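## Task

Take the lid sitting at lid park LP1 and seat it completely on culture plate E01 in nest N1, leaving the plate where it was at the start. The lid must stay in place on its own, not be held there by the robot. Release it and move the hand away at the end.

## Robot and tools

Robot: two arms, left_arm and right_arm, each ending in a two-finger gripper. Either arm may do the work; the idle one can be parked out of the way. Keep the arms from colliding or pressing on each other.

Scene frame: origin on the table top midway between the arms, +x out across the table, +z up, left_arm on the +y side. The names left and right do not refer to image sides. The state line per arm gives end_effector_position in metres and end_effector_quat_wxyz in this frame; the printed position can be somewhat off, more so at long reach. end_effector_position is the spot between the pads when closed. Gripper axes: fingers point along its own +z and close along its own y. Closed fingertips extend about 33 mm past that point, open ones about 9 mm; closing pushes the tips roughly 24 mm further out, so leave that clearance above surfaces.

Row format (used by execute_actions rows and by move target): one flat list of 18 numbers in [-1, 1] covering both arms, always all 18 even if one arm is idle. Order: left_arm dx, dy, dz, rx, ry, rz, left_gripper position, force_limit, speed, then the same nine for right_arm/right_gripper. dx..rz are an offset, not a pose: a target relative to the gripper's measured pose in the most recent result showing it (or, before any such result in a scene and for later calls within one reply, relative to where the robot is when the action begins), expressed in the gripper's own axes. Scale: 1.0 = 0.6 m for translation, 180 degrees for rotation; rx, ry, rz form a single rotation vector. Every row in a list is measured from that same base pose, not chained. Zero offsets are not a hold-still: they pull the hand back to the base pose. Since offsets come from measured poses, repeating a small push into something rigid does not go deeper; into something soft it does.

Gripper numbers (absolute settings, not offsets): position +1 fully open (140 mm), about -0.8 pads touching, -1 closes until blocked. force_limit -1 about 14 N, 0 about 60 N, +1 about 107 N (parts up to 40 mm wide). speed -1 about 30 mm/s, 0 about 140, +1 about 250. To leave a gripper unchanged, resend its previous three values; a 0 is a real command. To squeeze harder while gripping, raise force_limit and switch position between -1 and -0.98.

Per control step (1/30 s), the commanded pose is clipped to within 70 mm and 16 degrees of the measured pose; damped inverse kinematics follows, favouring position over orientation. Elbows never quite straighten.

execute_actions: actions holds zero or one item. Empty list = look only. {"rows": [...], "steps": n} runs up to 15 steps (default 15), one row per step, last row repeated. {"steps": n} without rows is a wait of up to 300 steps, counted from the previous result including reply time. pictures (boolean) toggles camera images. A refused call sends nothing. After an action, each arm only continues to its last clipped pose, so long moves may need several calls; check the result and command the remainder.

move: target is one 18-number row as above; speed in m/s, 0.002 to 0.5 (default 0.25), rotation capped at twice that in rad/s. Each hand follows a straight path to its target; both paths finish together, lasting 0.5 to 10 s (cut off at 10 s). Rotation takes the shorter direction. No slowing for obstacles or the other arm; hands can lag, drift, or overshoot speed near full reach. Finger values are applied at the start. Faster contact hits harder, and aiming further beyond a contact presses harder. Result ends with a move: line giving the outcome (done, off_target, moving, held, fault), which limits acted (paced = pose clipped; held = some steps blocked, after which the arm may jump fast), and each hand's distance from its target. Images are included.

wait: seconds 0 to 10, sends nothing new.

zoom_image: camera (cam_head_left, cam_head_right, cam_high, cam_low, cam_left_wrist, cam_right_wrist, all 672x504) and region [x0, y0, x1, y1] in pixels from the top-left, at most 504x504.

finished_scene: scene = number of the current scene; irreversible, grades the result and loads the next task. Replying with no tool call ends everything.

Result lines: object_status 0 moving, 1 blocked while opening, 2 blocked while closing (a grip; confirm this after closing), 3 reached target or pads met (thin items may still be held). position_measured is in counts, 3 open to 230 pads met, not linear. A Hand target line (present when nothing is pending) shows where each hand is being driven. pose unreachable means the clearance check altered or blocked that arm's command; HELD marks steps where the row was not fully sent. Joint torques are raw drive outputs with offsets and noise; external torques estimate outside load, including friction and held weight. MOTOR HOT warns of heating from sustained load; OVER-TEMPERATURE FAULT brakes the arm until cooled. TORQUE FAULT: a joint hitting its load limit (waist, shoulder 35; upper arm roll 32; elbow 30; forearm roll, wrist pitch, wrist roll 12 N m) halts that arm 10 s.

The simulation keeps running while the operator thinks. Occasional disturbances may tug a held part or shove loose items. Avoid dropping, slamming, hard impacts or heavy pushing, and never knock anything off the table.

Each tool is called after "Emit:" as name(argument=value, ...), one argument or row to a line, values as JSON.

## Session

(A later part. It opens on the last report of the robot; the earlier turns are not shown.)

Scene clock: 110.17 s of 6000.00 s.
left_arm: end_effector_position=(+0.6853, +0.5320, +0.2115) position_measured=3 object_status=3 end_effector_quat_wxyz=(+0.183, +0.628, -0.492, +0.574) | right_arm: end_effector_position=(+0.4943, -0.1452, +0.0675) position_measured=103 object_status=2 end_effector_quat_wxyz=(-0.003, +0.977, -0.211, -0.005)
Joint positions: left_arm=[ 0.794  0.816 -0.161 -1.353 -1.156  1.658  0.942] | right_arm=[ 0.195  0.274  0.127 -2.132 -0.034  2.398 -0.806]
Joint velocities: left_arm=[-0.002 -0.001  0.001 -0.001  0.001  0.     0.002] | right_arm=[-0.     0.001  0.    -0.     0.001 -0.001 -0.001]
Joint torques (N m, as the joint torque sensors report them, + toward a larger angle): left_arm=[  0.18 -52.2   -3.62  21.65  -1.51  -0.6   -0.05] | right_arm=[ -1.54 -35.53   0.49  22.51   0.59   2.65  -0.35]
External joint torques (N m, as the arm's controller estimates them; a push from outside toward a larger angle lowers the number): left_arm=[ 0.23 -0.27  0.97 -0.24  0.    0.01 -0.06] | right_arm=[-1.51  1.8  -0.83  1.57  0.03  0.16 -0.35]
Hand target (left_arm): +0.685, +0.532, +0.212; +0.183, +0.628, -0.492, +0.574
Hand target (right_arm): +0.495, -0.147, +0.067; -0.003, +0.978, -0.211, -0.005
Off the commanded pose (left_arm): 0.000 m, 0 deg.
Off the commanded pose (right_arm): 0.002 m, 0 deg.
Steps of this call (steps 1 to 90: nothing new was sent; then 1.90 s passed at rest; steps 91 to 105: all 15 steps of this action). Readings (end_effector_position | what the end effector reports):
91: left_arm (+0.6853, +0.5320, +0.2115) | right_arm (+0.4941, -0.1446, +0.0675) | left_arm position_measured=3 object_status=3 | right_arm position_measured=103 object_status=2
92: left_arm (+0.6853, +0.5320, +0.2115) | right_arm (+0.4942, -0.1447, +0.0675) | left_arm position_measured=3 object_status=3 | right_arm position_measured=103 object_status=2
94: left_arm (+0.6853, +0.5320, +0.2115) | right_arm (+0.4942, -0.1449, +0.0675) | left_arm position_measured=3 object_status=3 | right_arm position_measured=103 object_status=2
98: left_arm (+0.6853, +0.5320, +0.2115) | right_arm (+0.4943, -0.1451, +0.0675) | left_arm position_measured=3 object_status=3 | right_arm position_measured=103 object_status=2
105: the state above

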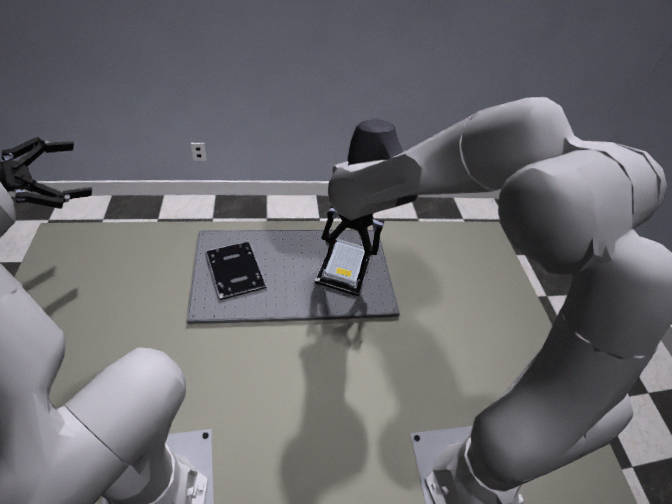

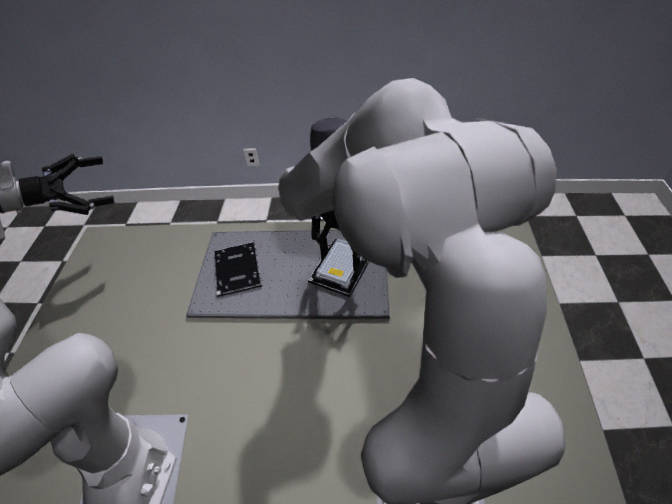

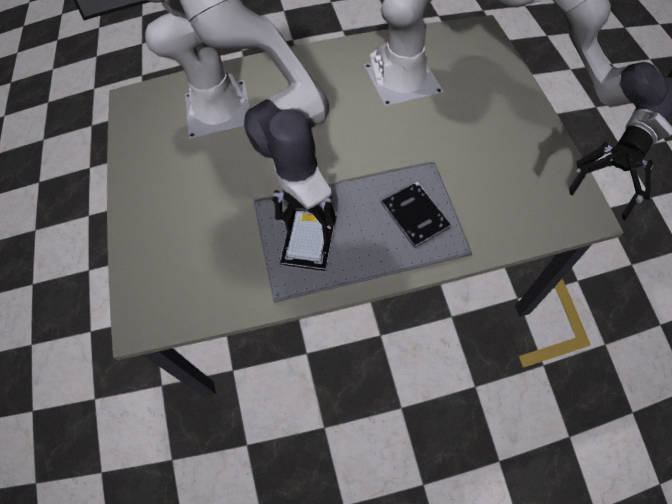

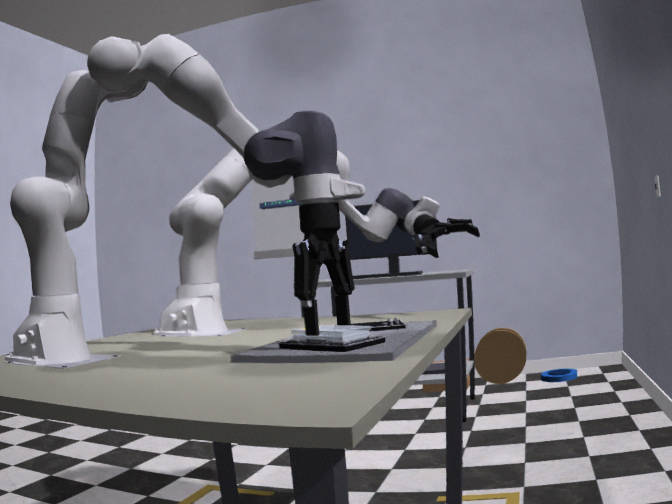

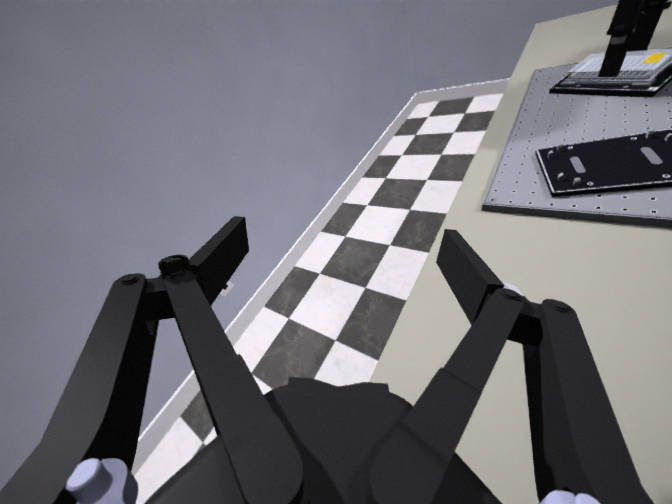

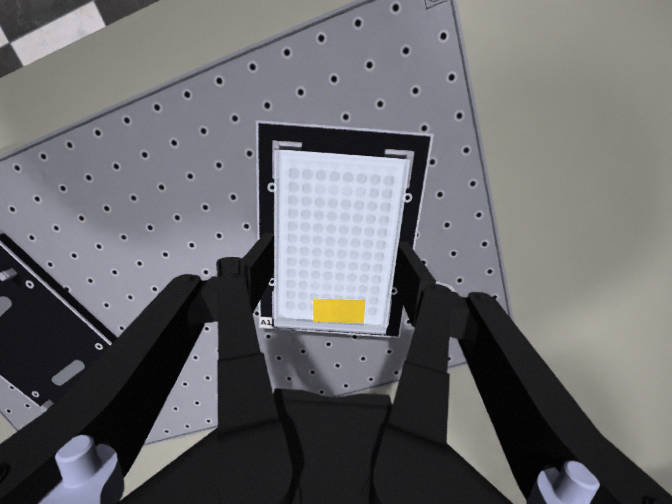

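Well aligned. Descend slowly.

Emit:
move(
  target=[0,0,0,0,0,0,1,0,0, 0.0005,0.0005,0.011,0,0,0,-1,-0.4,-1],
  speed=0.004,
)

Emit:
zoom_image(
  camera="cam_low",
  region=[270, 305, 400, 360],
)

Emit:
zoom_image(
  camera="cam_right_wrist",
  region=[210, 100, 460, 350],
)

Scene clock: 115.63 s of 6000.00 s.
left_arm: end_effector_position=(+0.6853, +0.5320, +0.2115) position_measured=3 object_status=3 end_effector_quat_wxyz=(+0.183, +0.628, -0.492, +0.574) | right_arm: end_effector_position=(+0.4944, -0.1449, +0.0621) position_measured=103 object_status=2 end_effector_quat_wxyz=(-0.004, +0.977, -0.211, -0.006)
Joint positions: left_arm=[ 0.794  0.816 -0.161 -1.353 -1.156  1.658  0.942] | right_arm=[ 0.194  0.285  0.127 -2.133 -0.035  2.409 -0.806]
Joint velocities: left_arm=[ 0.001  0.001 -0.002 -0.     0.     0.     0.   ] | right_arm=[-0.     0.     0.001 -0.001  0.     0.003  0.003]
Joint torques (N m, as the joint torque sensors report them, + toward a larger angle): left_arm=[  0.03 -51.92  -3.89  21.3   -1.51  -0.63  -0.03] | right_arm=[  0.08 -34.88   0.46  21.63   0.     3.04  -0.09]
External joint torques (N m, as the arm's controller estimates them; a push from outside toward a larger angle lowers the number): left_arm=[ 0.03  0.03  0.69 -0.61  0.01 -0.02 -0.04] | right_arm=[ 0.05  2.78 -0.98  0.72 -0.55  0.53 -0.09]
Hand target (left_arm): +0.685, +0.532, +0.212; +0.183, +0.628, -0.492, +0.574
Hand target (right_arm): +0.495, -0.146, +0.061; -0.003, +0.977, -0.211, -0.005
Off the commanded pose (left_arm): 0.000 m, 0 deg.
Off the commanded pose (right_arm): 0.001 m, 0 deg.
After step 90, 0.60 s passed at rest.
move: done

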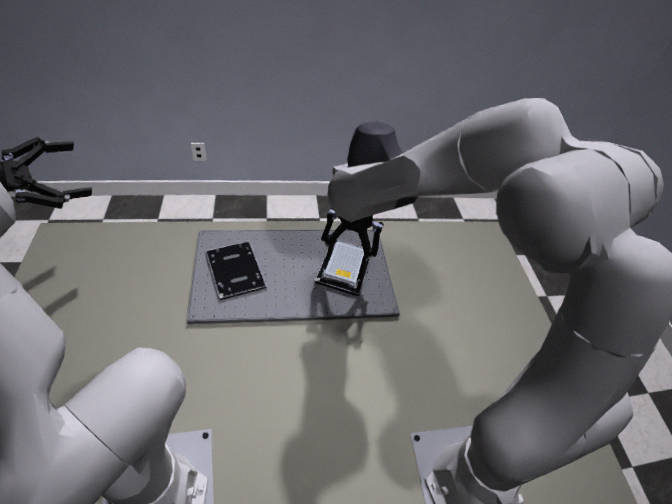

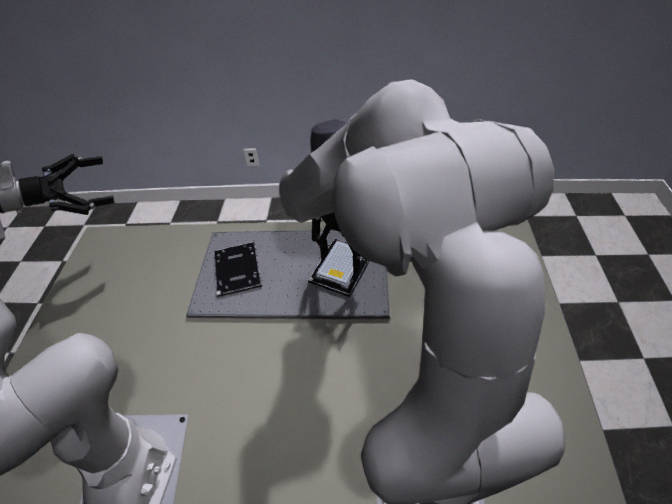

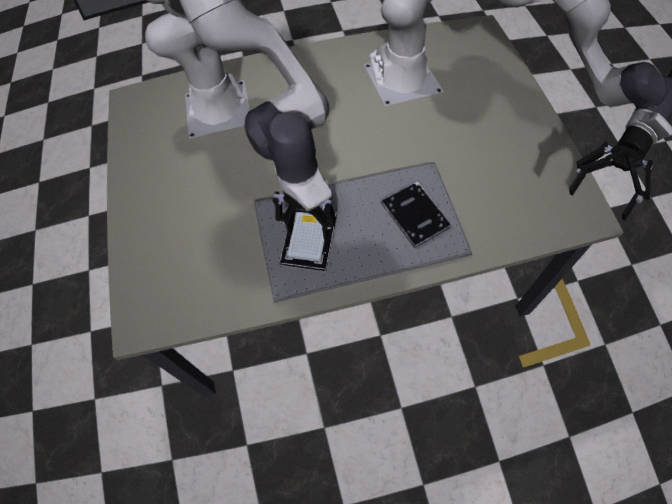

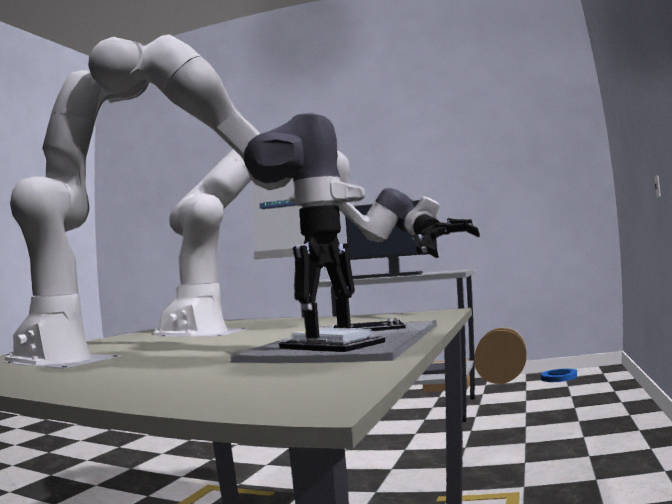

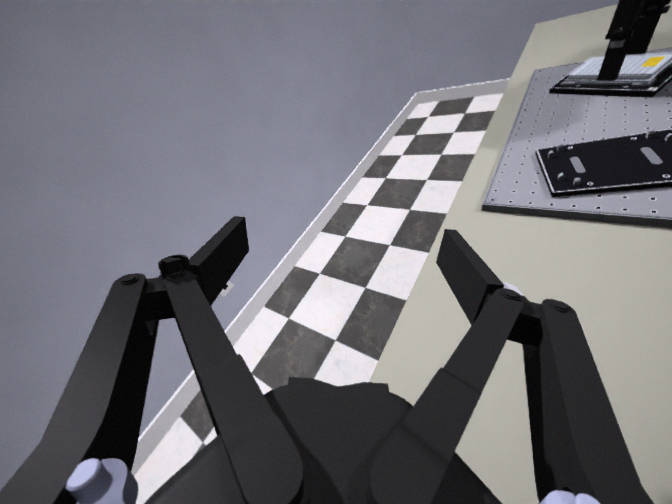

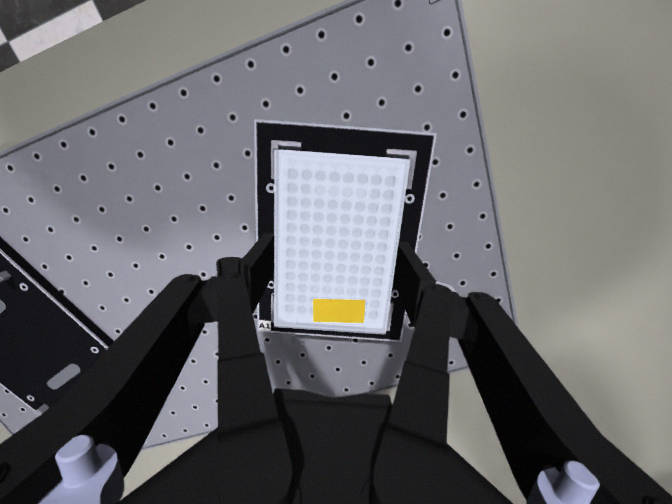

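Region (270, 305, 400, 360) of cam_low's 672x504 image, scaled by 3.877, with more detail than that image has; it fills the top 213 rows of this view, and the rest is white.

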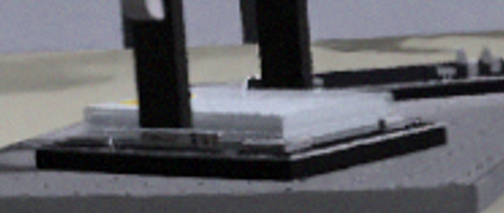

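Region (210, 100, 460, 350) of cam_right_wrist's 672x504 image, scaled by 2.016, with more detail than that image has.

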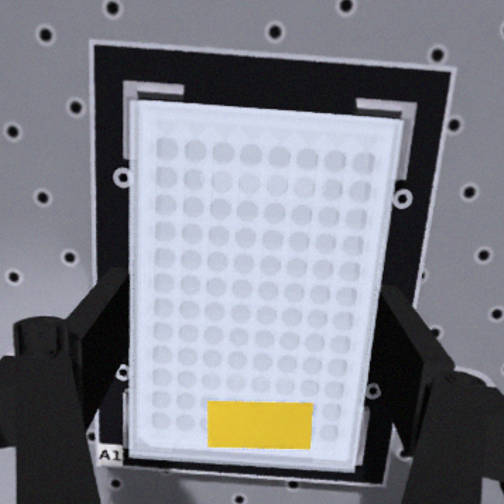

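Emit:
move(
  target=[0,0,0,0,0,0,1,0,0, 0.002,0.002,0.008,0,0,0,-1,-0.4,-1],
  speed=0.004,
)

Emit:
zoom_image(
  camera="cam_low",
  region=[270, 305, 400, 360],
)

Scene clock: 119.60 s of 6000.00 s.
left_arm: end_effector_position=(+0.6853, +0.5320, +0.2115) position_measured=3 object_status=3 end_effector_quat_wxyz=(+0.183, +0.628, -0.492, +0.574) | right_arm: end_effector_position=(+0.4948, -0.1447, +0.0610) position_measured=103 object_status=2 end_effector_quat_wxyz=(-0.004, +0.977, -0.211, -0.005)
Joint positions: left_arm=[ 0.794  0.816 -0.161 -1.353 -1.156  1.658  0.942] | right_arm=[ 0.194  0.287  0.127 -2.133 -0.035  2.412 -0.806]
Joint velocities: left_arm=[-0.    -0.001  0.001 -0.    -0.002  0.    -0.001] | right_arm=[ 0.    -0.001  0.    -0.001 -0.001 -0.     0.   ]
Joint torques (N m, as the joint torque sensors report them, + toward a larger angle): left_arm=[  0.31 -52.06  -3.78  21.63  -1.59  -0.61  -0.09] | right_arm=[ -0.79 -32.11  -0.09  21.6    0.19   3.6   -0.21]
External joint torques (N m, as the arm's controller estimates them; a push from outside toward a larger angle lowers the number): left_arm=[ 0.25  0.06  0.76 -0.37 -0.06 -0.02 -0.09] | right_arm=[-0.81  5.73 -1.53  0.65 -0.36  1.07 -0.21]
Hand target (left_arm): +0.685, +0.532, +0.212; +0.183, +0.628, -0.492, +0.574
Hand target (right_arm): +0.495, -0.146, +0.057; -0.004, +0.977, -0.211, -0.006
Off the commanded pose (left_arm): 0.000 m, 0 deg.
Off the commanded pose (right_arm): 0.004 m, 0 deg.
move: off_target (right_arm)

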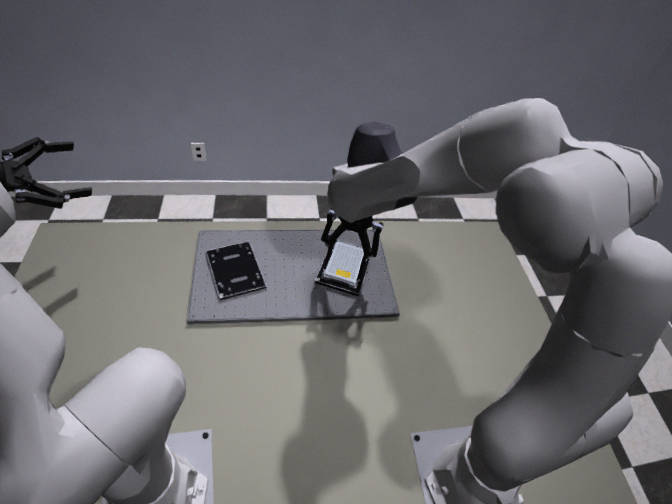

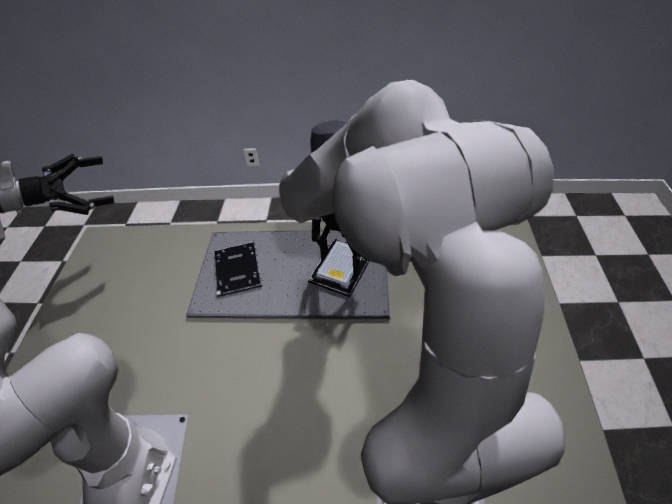

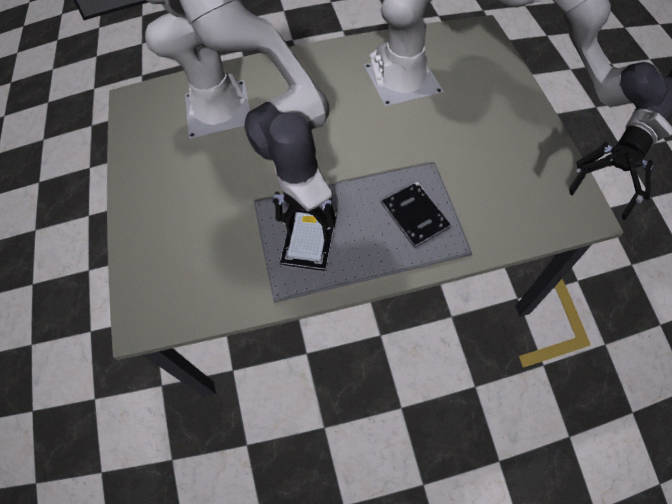

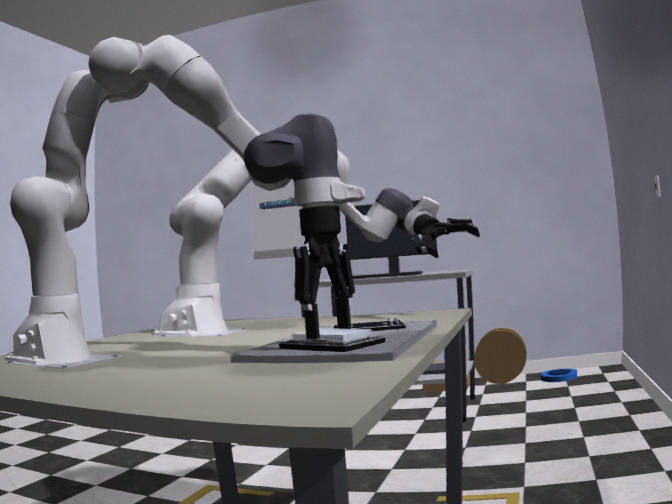

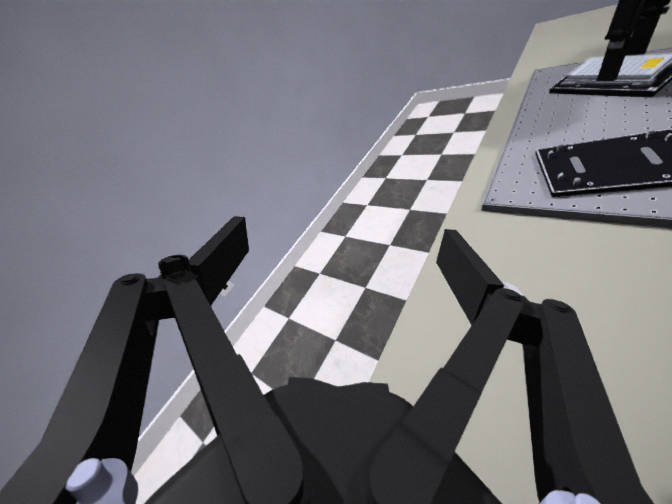

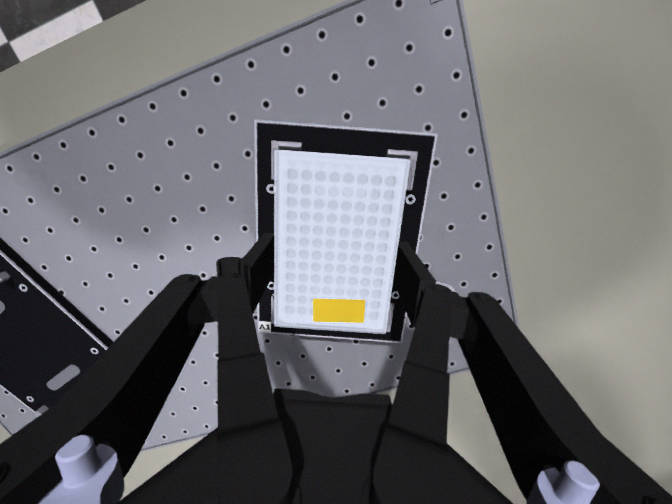

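Region (270, 305, 400, 360) of cam_low's 672x504 image, scaled by 3.877, with more detail than that image has; it fills the top 213 rows of this view, and the rest is white.

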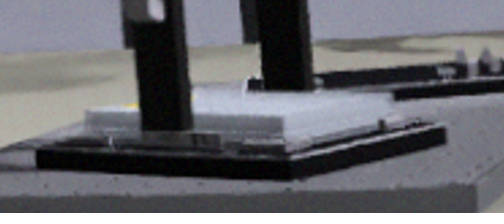

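Emit:
move(
  target=[0,0,0,0,0,0,1,0,0, 0,0,0,0,0,0,0.4,-0.4,-0.8],
  speed=0.01,
)

Emit:
move(
  target=[0,0,0,0,0,0,1,0,0, 0,0,-0.13,0,0,0,0.4,-0.4,-0.8],
  speed=0.08,
)

Emit:
zoom_image(
  camera="cam_low",
  region=[270, 305, 400, 360],
)

Emit:
zoom_image(
  camera="cam_left_wrist",
  region=[520, 20, 672, 110],
)

Scene clock: 122.97 s of 6000.00 s.
left_arm: end_effector_position=(+0.6853, +0.5320, +0.2115) position_measured=3 object_status=3 end_effector_quat_wxyz=(+0.183, +0.628, -0.492, +0.574) | right_arm: end_effector_position=(+0.4949, -0.1448, +0.0612) position_measured=78 object_status=3 end_effector_quat_wxyz=(-0.004, +0.977, -0.211, -0.005)
Joint positions: left_arm=[ 0.794  0.816 -0.161 -1.353 -1.156  1.658  0.942] | right_arm=[ 0.194  0.287  0.127 -2.133 -0.035  2.412 -0.806]
Joint velocities: left_arm=[ 0.001  0.     0.002 -0.     0.001 -0.    -0.001] | right_arm=[-0.    -0.    -0.001 -0.001  0.001  0.001  0.   ]
Joint torques (N m, as the joint torque sensors report them, + toward a larger angle): left_arm=[ -0.07 -52.11  -3.53  21.44  -1.54  -0.63  -0.01] | right_arm=[ -0.13 -35.67   0.87  22.28   0.53   2.69  -0.13]
External joint torques (N m, as the arm's controller estimates them; a push from outside toward a larger angle lowers the number): left_arm=[-0.13 -0.17  1.   -0.46 -0.03 -0.03 -0.02] | right_arm=[-0.11  2.09 -0.52  1.36 -0.02  0.17 -0.12]
Hand target (left_arm): +0.685, +0.532, +0.212; +0.183, +0.628, -0.492, +0.574
Hand target (right_arm): +0.495, -0.145, +0.061; -0.004, +0.977, -0.211, -0.005
Off the commanded pose (left_arm): 0.000 m, 0 deg.
Off the commanded pose (right_arm): 0.000 m, 0 deg.
move: done

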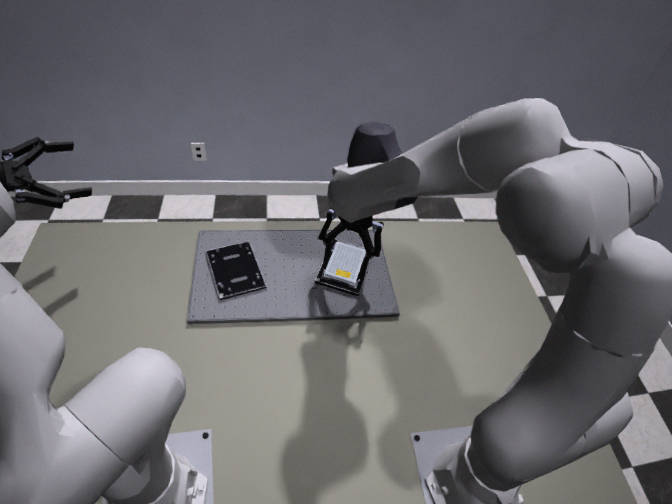

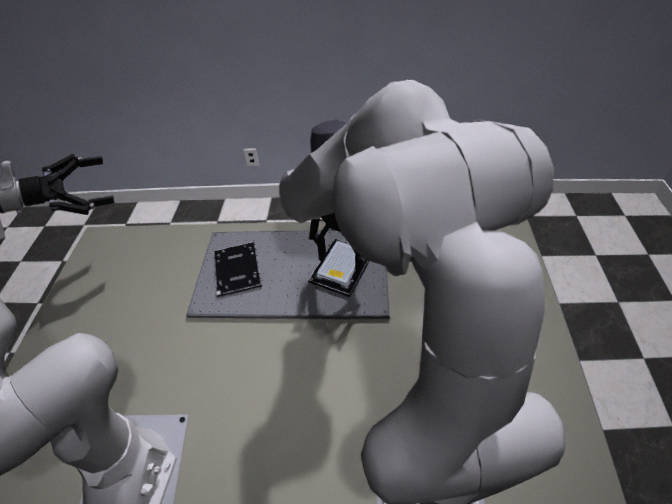

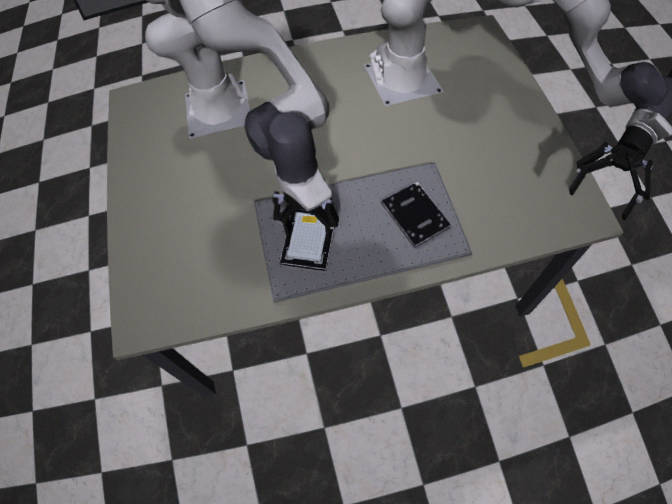

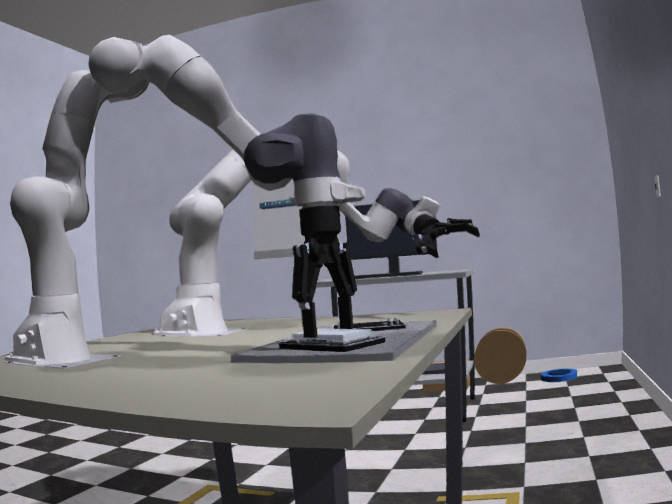

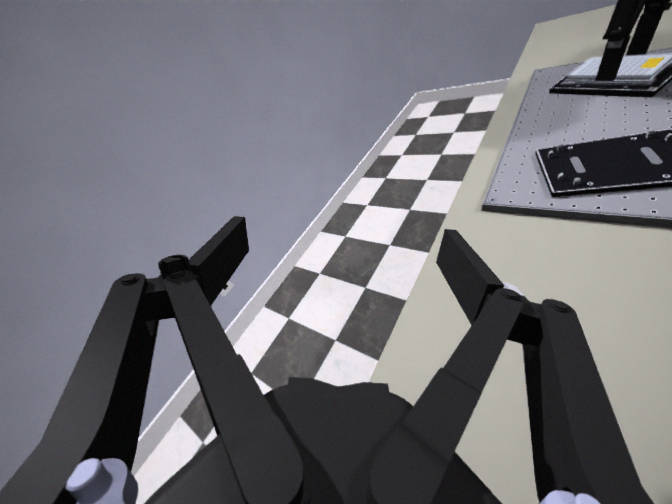

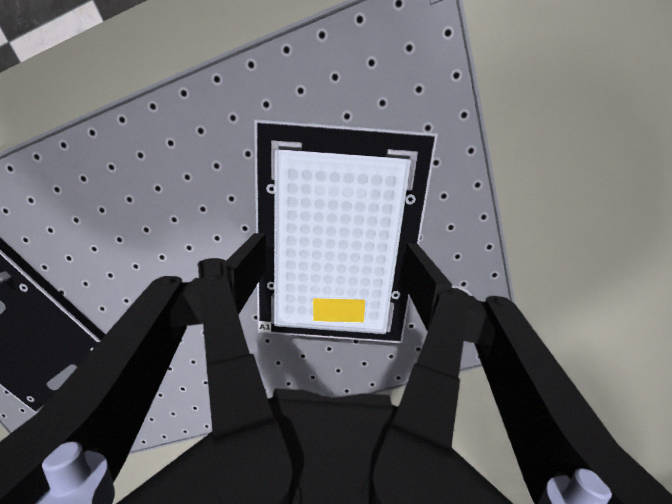

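Scene clock: 124.47 s of 6000.00 s.
left_arm: end_effector_position=(+0.6853, +0.5320, +0.2115) position_measured=3 object_status=3 end_effector_quat_wxyz=(+0.183, +0.628, -0.492, +0.574) | right_arm: end_effector_position=(+0.4948, -0.1451, +0.1386) position_measured=78 object_status=3 end_effector_quat_wxyz=(-0.005, +0.977, -0.214, -0.004)
Joint positions: left_arm=[ 0.794  0.816 -0.161 -1.353 -1.156  1.658  0.942] | right_arm=[ 0.194  0.159  0.127 -2.086 -0.008  2.242 -0.819]
Joint velocities: left_arm=[-0.    -0.001  0.001 -0.    -0.    -0.001  0.001] | right_arm=[-0.     0.001  0.001  0.003  0.001 -0.01  -0.003]
Joint torques (N m, as the joint torque sensors report them, + toward a larger angle): left_arm=[  0.33 -51.91  -3.98  21.92  -1.57  -0.61  -0.07] | right_arm=[ -0.52 -33.83   0.83  24.56   1.12   2.19  -0.44]
External joint torques (N m, as the arm's controller estimates them; a push from outside toward a larger angle lowers the number): left_arm=[ 0.46  0.12  0.68 -0.01 -0.05  0.   -0.08] | right_arm=[-0.47  1.75  0.09  1.7   0.47 -0.36 -0.44]
Hand target (left_arm): +0.685, +0.532, +0.212; +0.183, +0.628, -0.492, +0.574
Hand target (right_arm): +0.494, -0.145, +0.139; -0.005, +0.978, -0.211, -0.006
Off the commanded pose (left_arm): 0.000 m, 0 deg.
Off the commanded pose (right_arm): 0.001 m, 0 deg.
move: done

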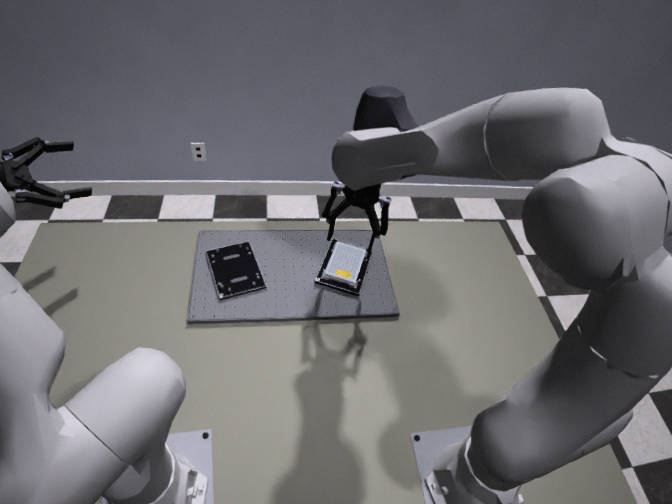

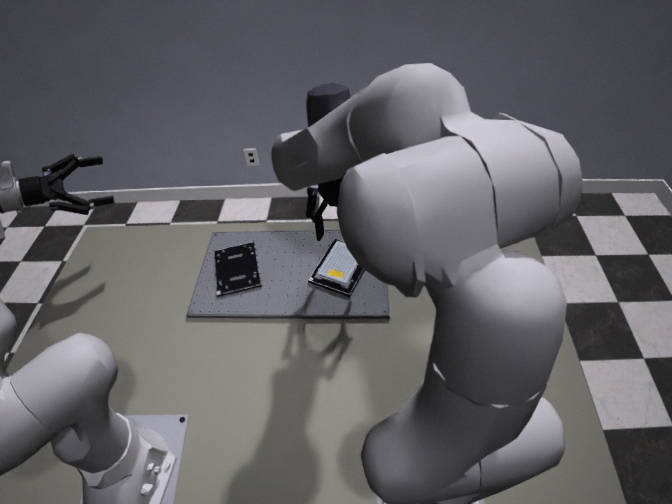

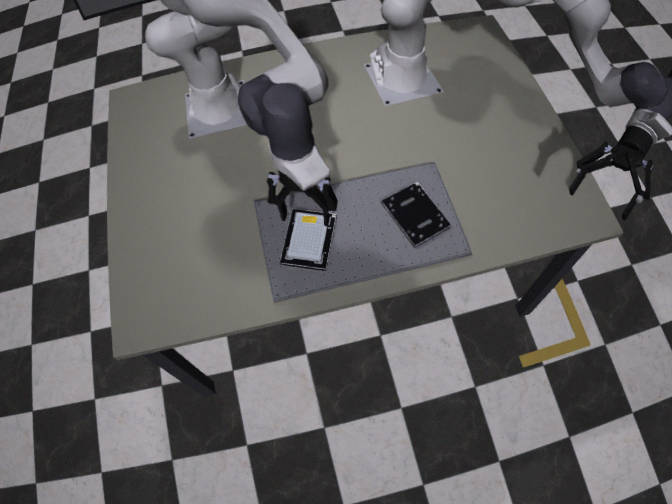

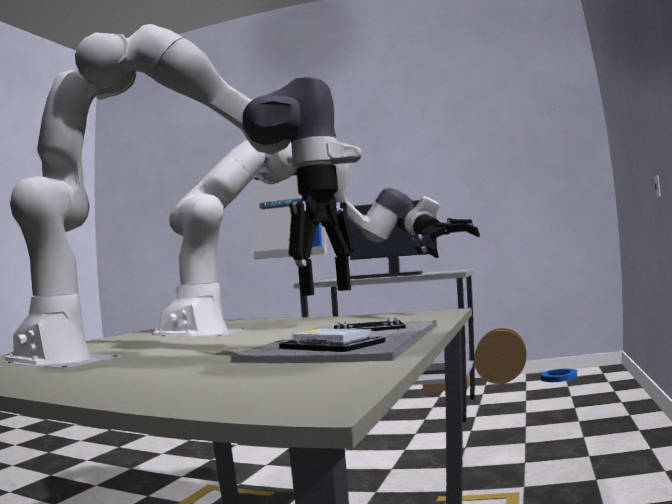

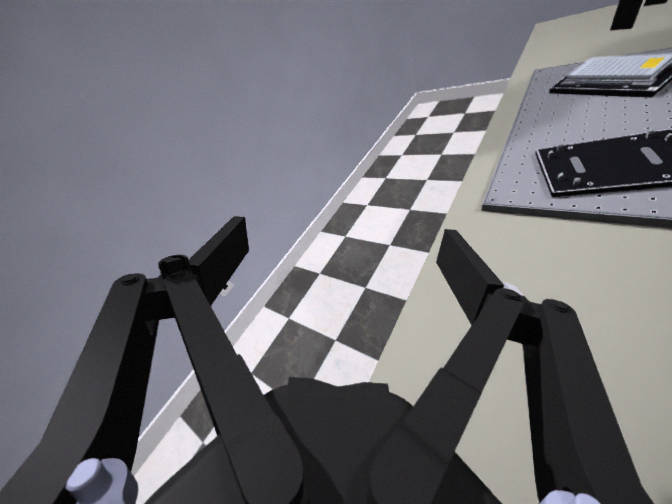

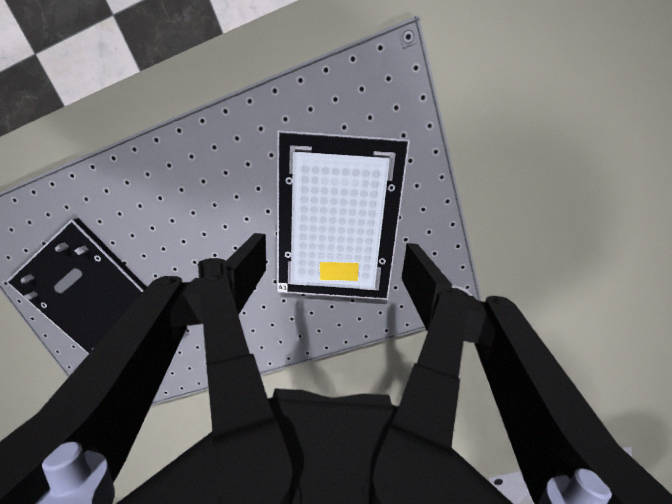

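Region (270, 305, 400, 360) of cam_low's 672x504 image, scaled by 3.877, with more detail than that image has; it fills the top 213 rows of this view, and the rest is white.

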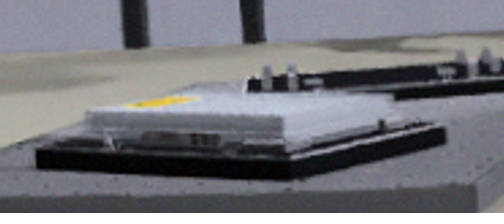

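Region (520, 20, 672, 110) of cam_left_wrist's 672x504 image, scaled by 3.316, with more detail than that image has; it fills the top 298 rows of this view, and the rest is white.

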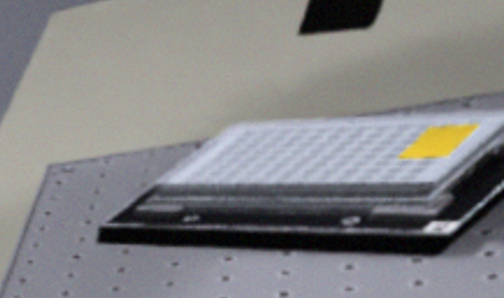

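Emit:
move(
  target=[0,0,0,0,0,0,1,0,0, 0,0.3,-0.15,0,0,0,0.4,-0.4,-0.8],
  speed=0.2,
)

Emit:
finished_scene(
  scene=2,
)

Scene clock: 128.23 s of 6000.00 s.
left_arm: end_effector_position=(+0.6853, +0.5320, +0.2115) position_measured=3 object_status=3 end_effector_quat_wxyz=(+0.183, +0.628, -0.492, +0.574) | right_arm: end_effector_position=(+0.4222, -0.3062, +0.2248) position_measured=78 object_status=3 end_effector_quat_wxyz=(-0.012, +0.975, -0.221, -0.003)
Joint positions: left_arm=[ 0.794  0.816 -0.161 -1.353 -1.156  1.658  0.942] | right_arm=[ 0.065 -0.237 -0.034 -2.32   0.019  2.083 -1.107]
Joint velocities: left_arm=[ 0.    -0.    -0.001  0.     0.001  0.001  0.002] | right_arm=[-0.     0.     0.     0.    -0.    -0.004 -0.031]
Joint torques (N m, as the joint torque sensors report them, + toward a larger angle): left_arm=[  0.17 -51.85  -3.87  21.59  -1.52  -0.66   0.  ] | right_arm=[  0.69 -22.6   -1.71  24.41   0.33   2.3   -0.48]
External joint torques (N m, as the arm's controller estimates them; a push from outside toward a larger angle lowers the number): left_arm=[ 0.23  0.26  0.76 -0.4   0.01 -0.06 -0.01] | right_arm=[ 0.66  0.73 -1.77  0.6  -0.43 -0.22 -0.48]
Hand target (left_arm): +0.685, +0.532, +0.212; +0.183, +0.628, -0.492, +0.574
Hand target (right_arm): +0.421, -0.307, +0.224; -0.011, +0.977, -0.213, -0.005
Off the commanded pose (left_arm): 0.000 m, 0 deg.
Off the commanded pose (right_arm): 0.005 m, 1 deg.
move: off_target (right_arm)

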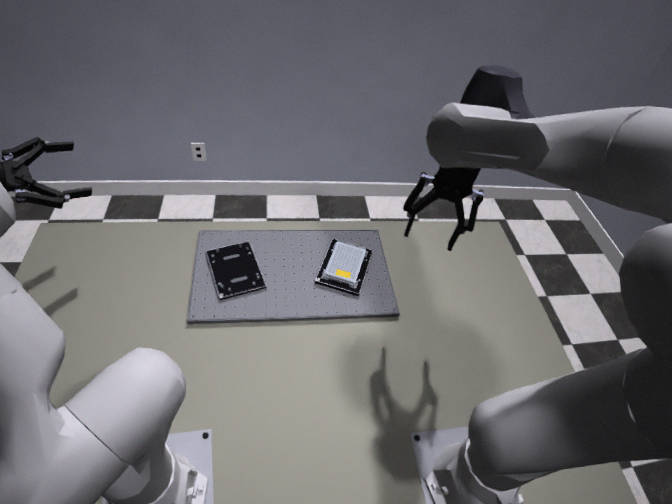

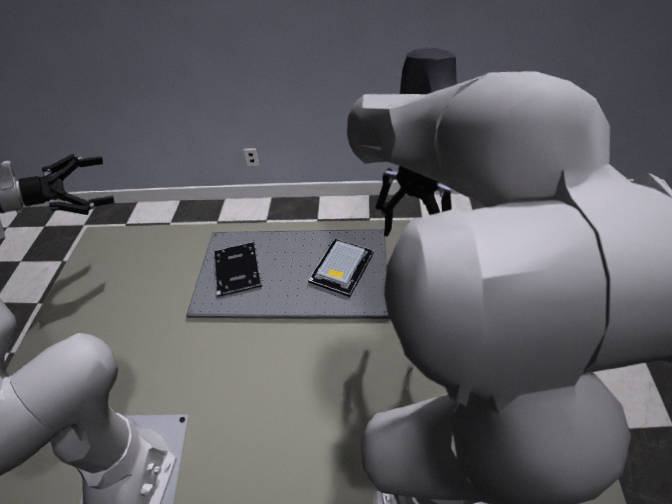

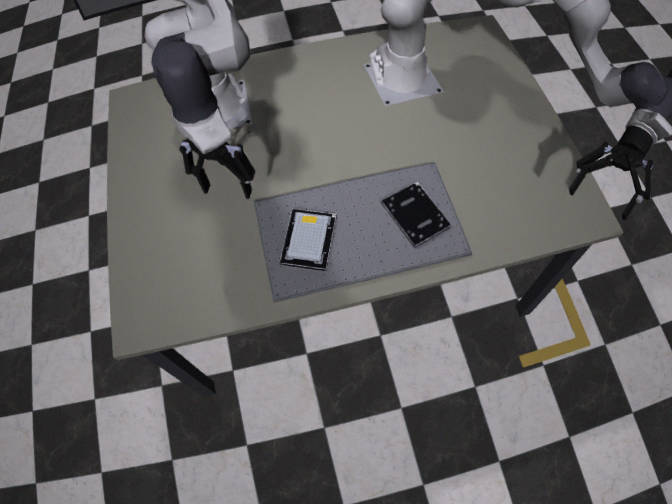

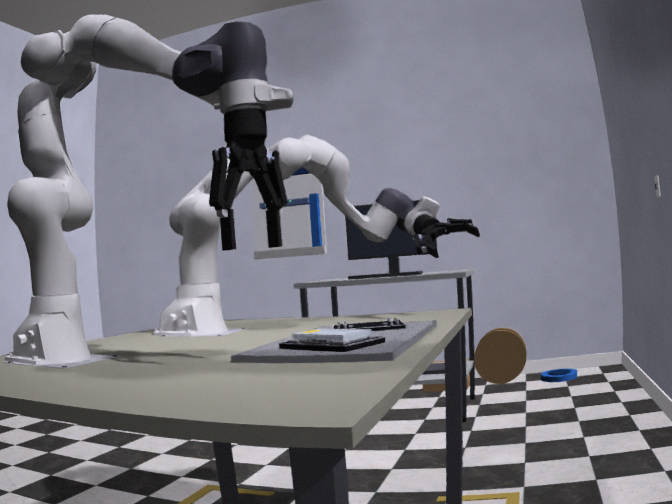

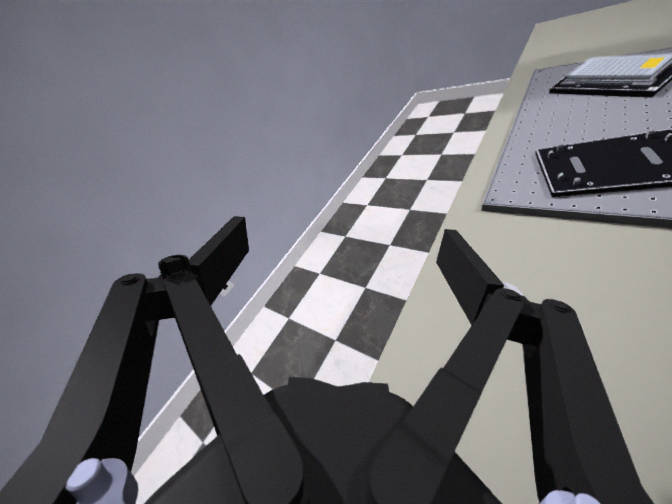

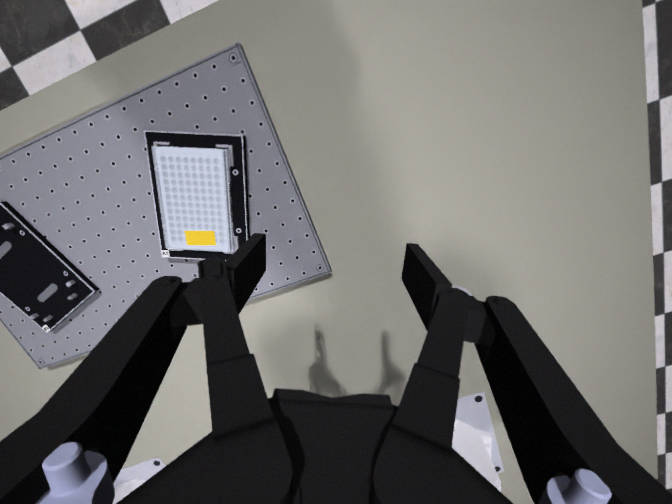

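The scene is finished: the task was done.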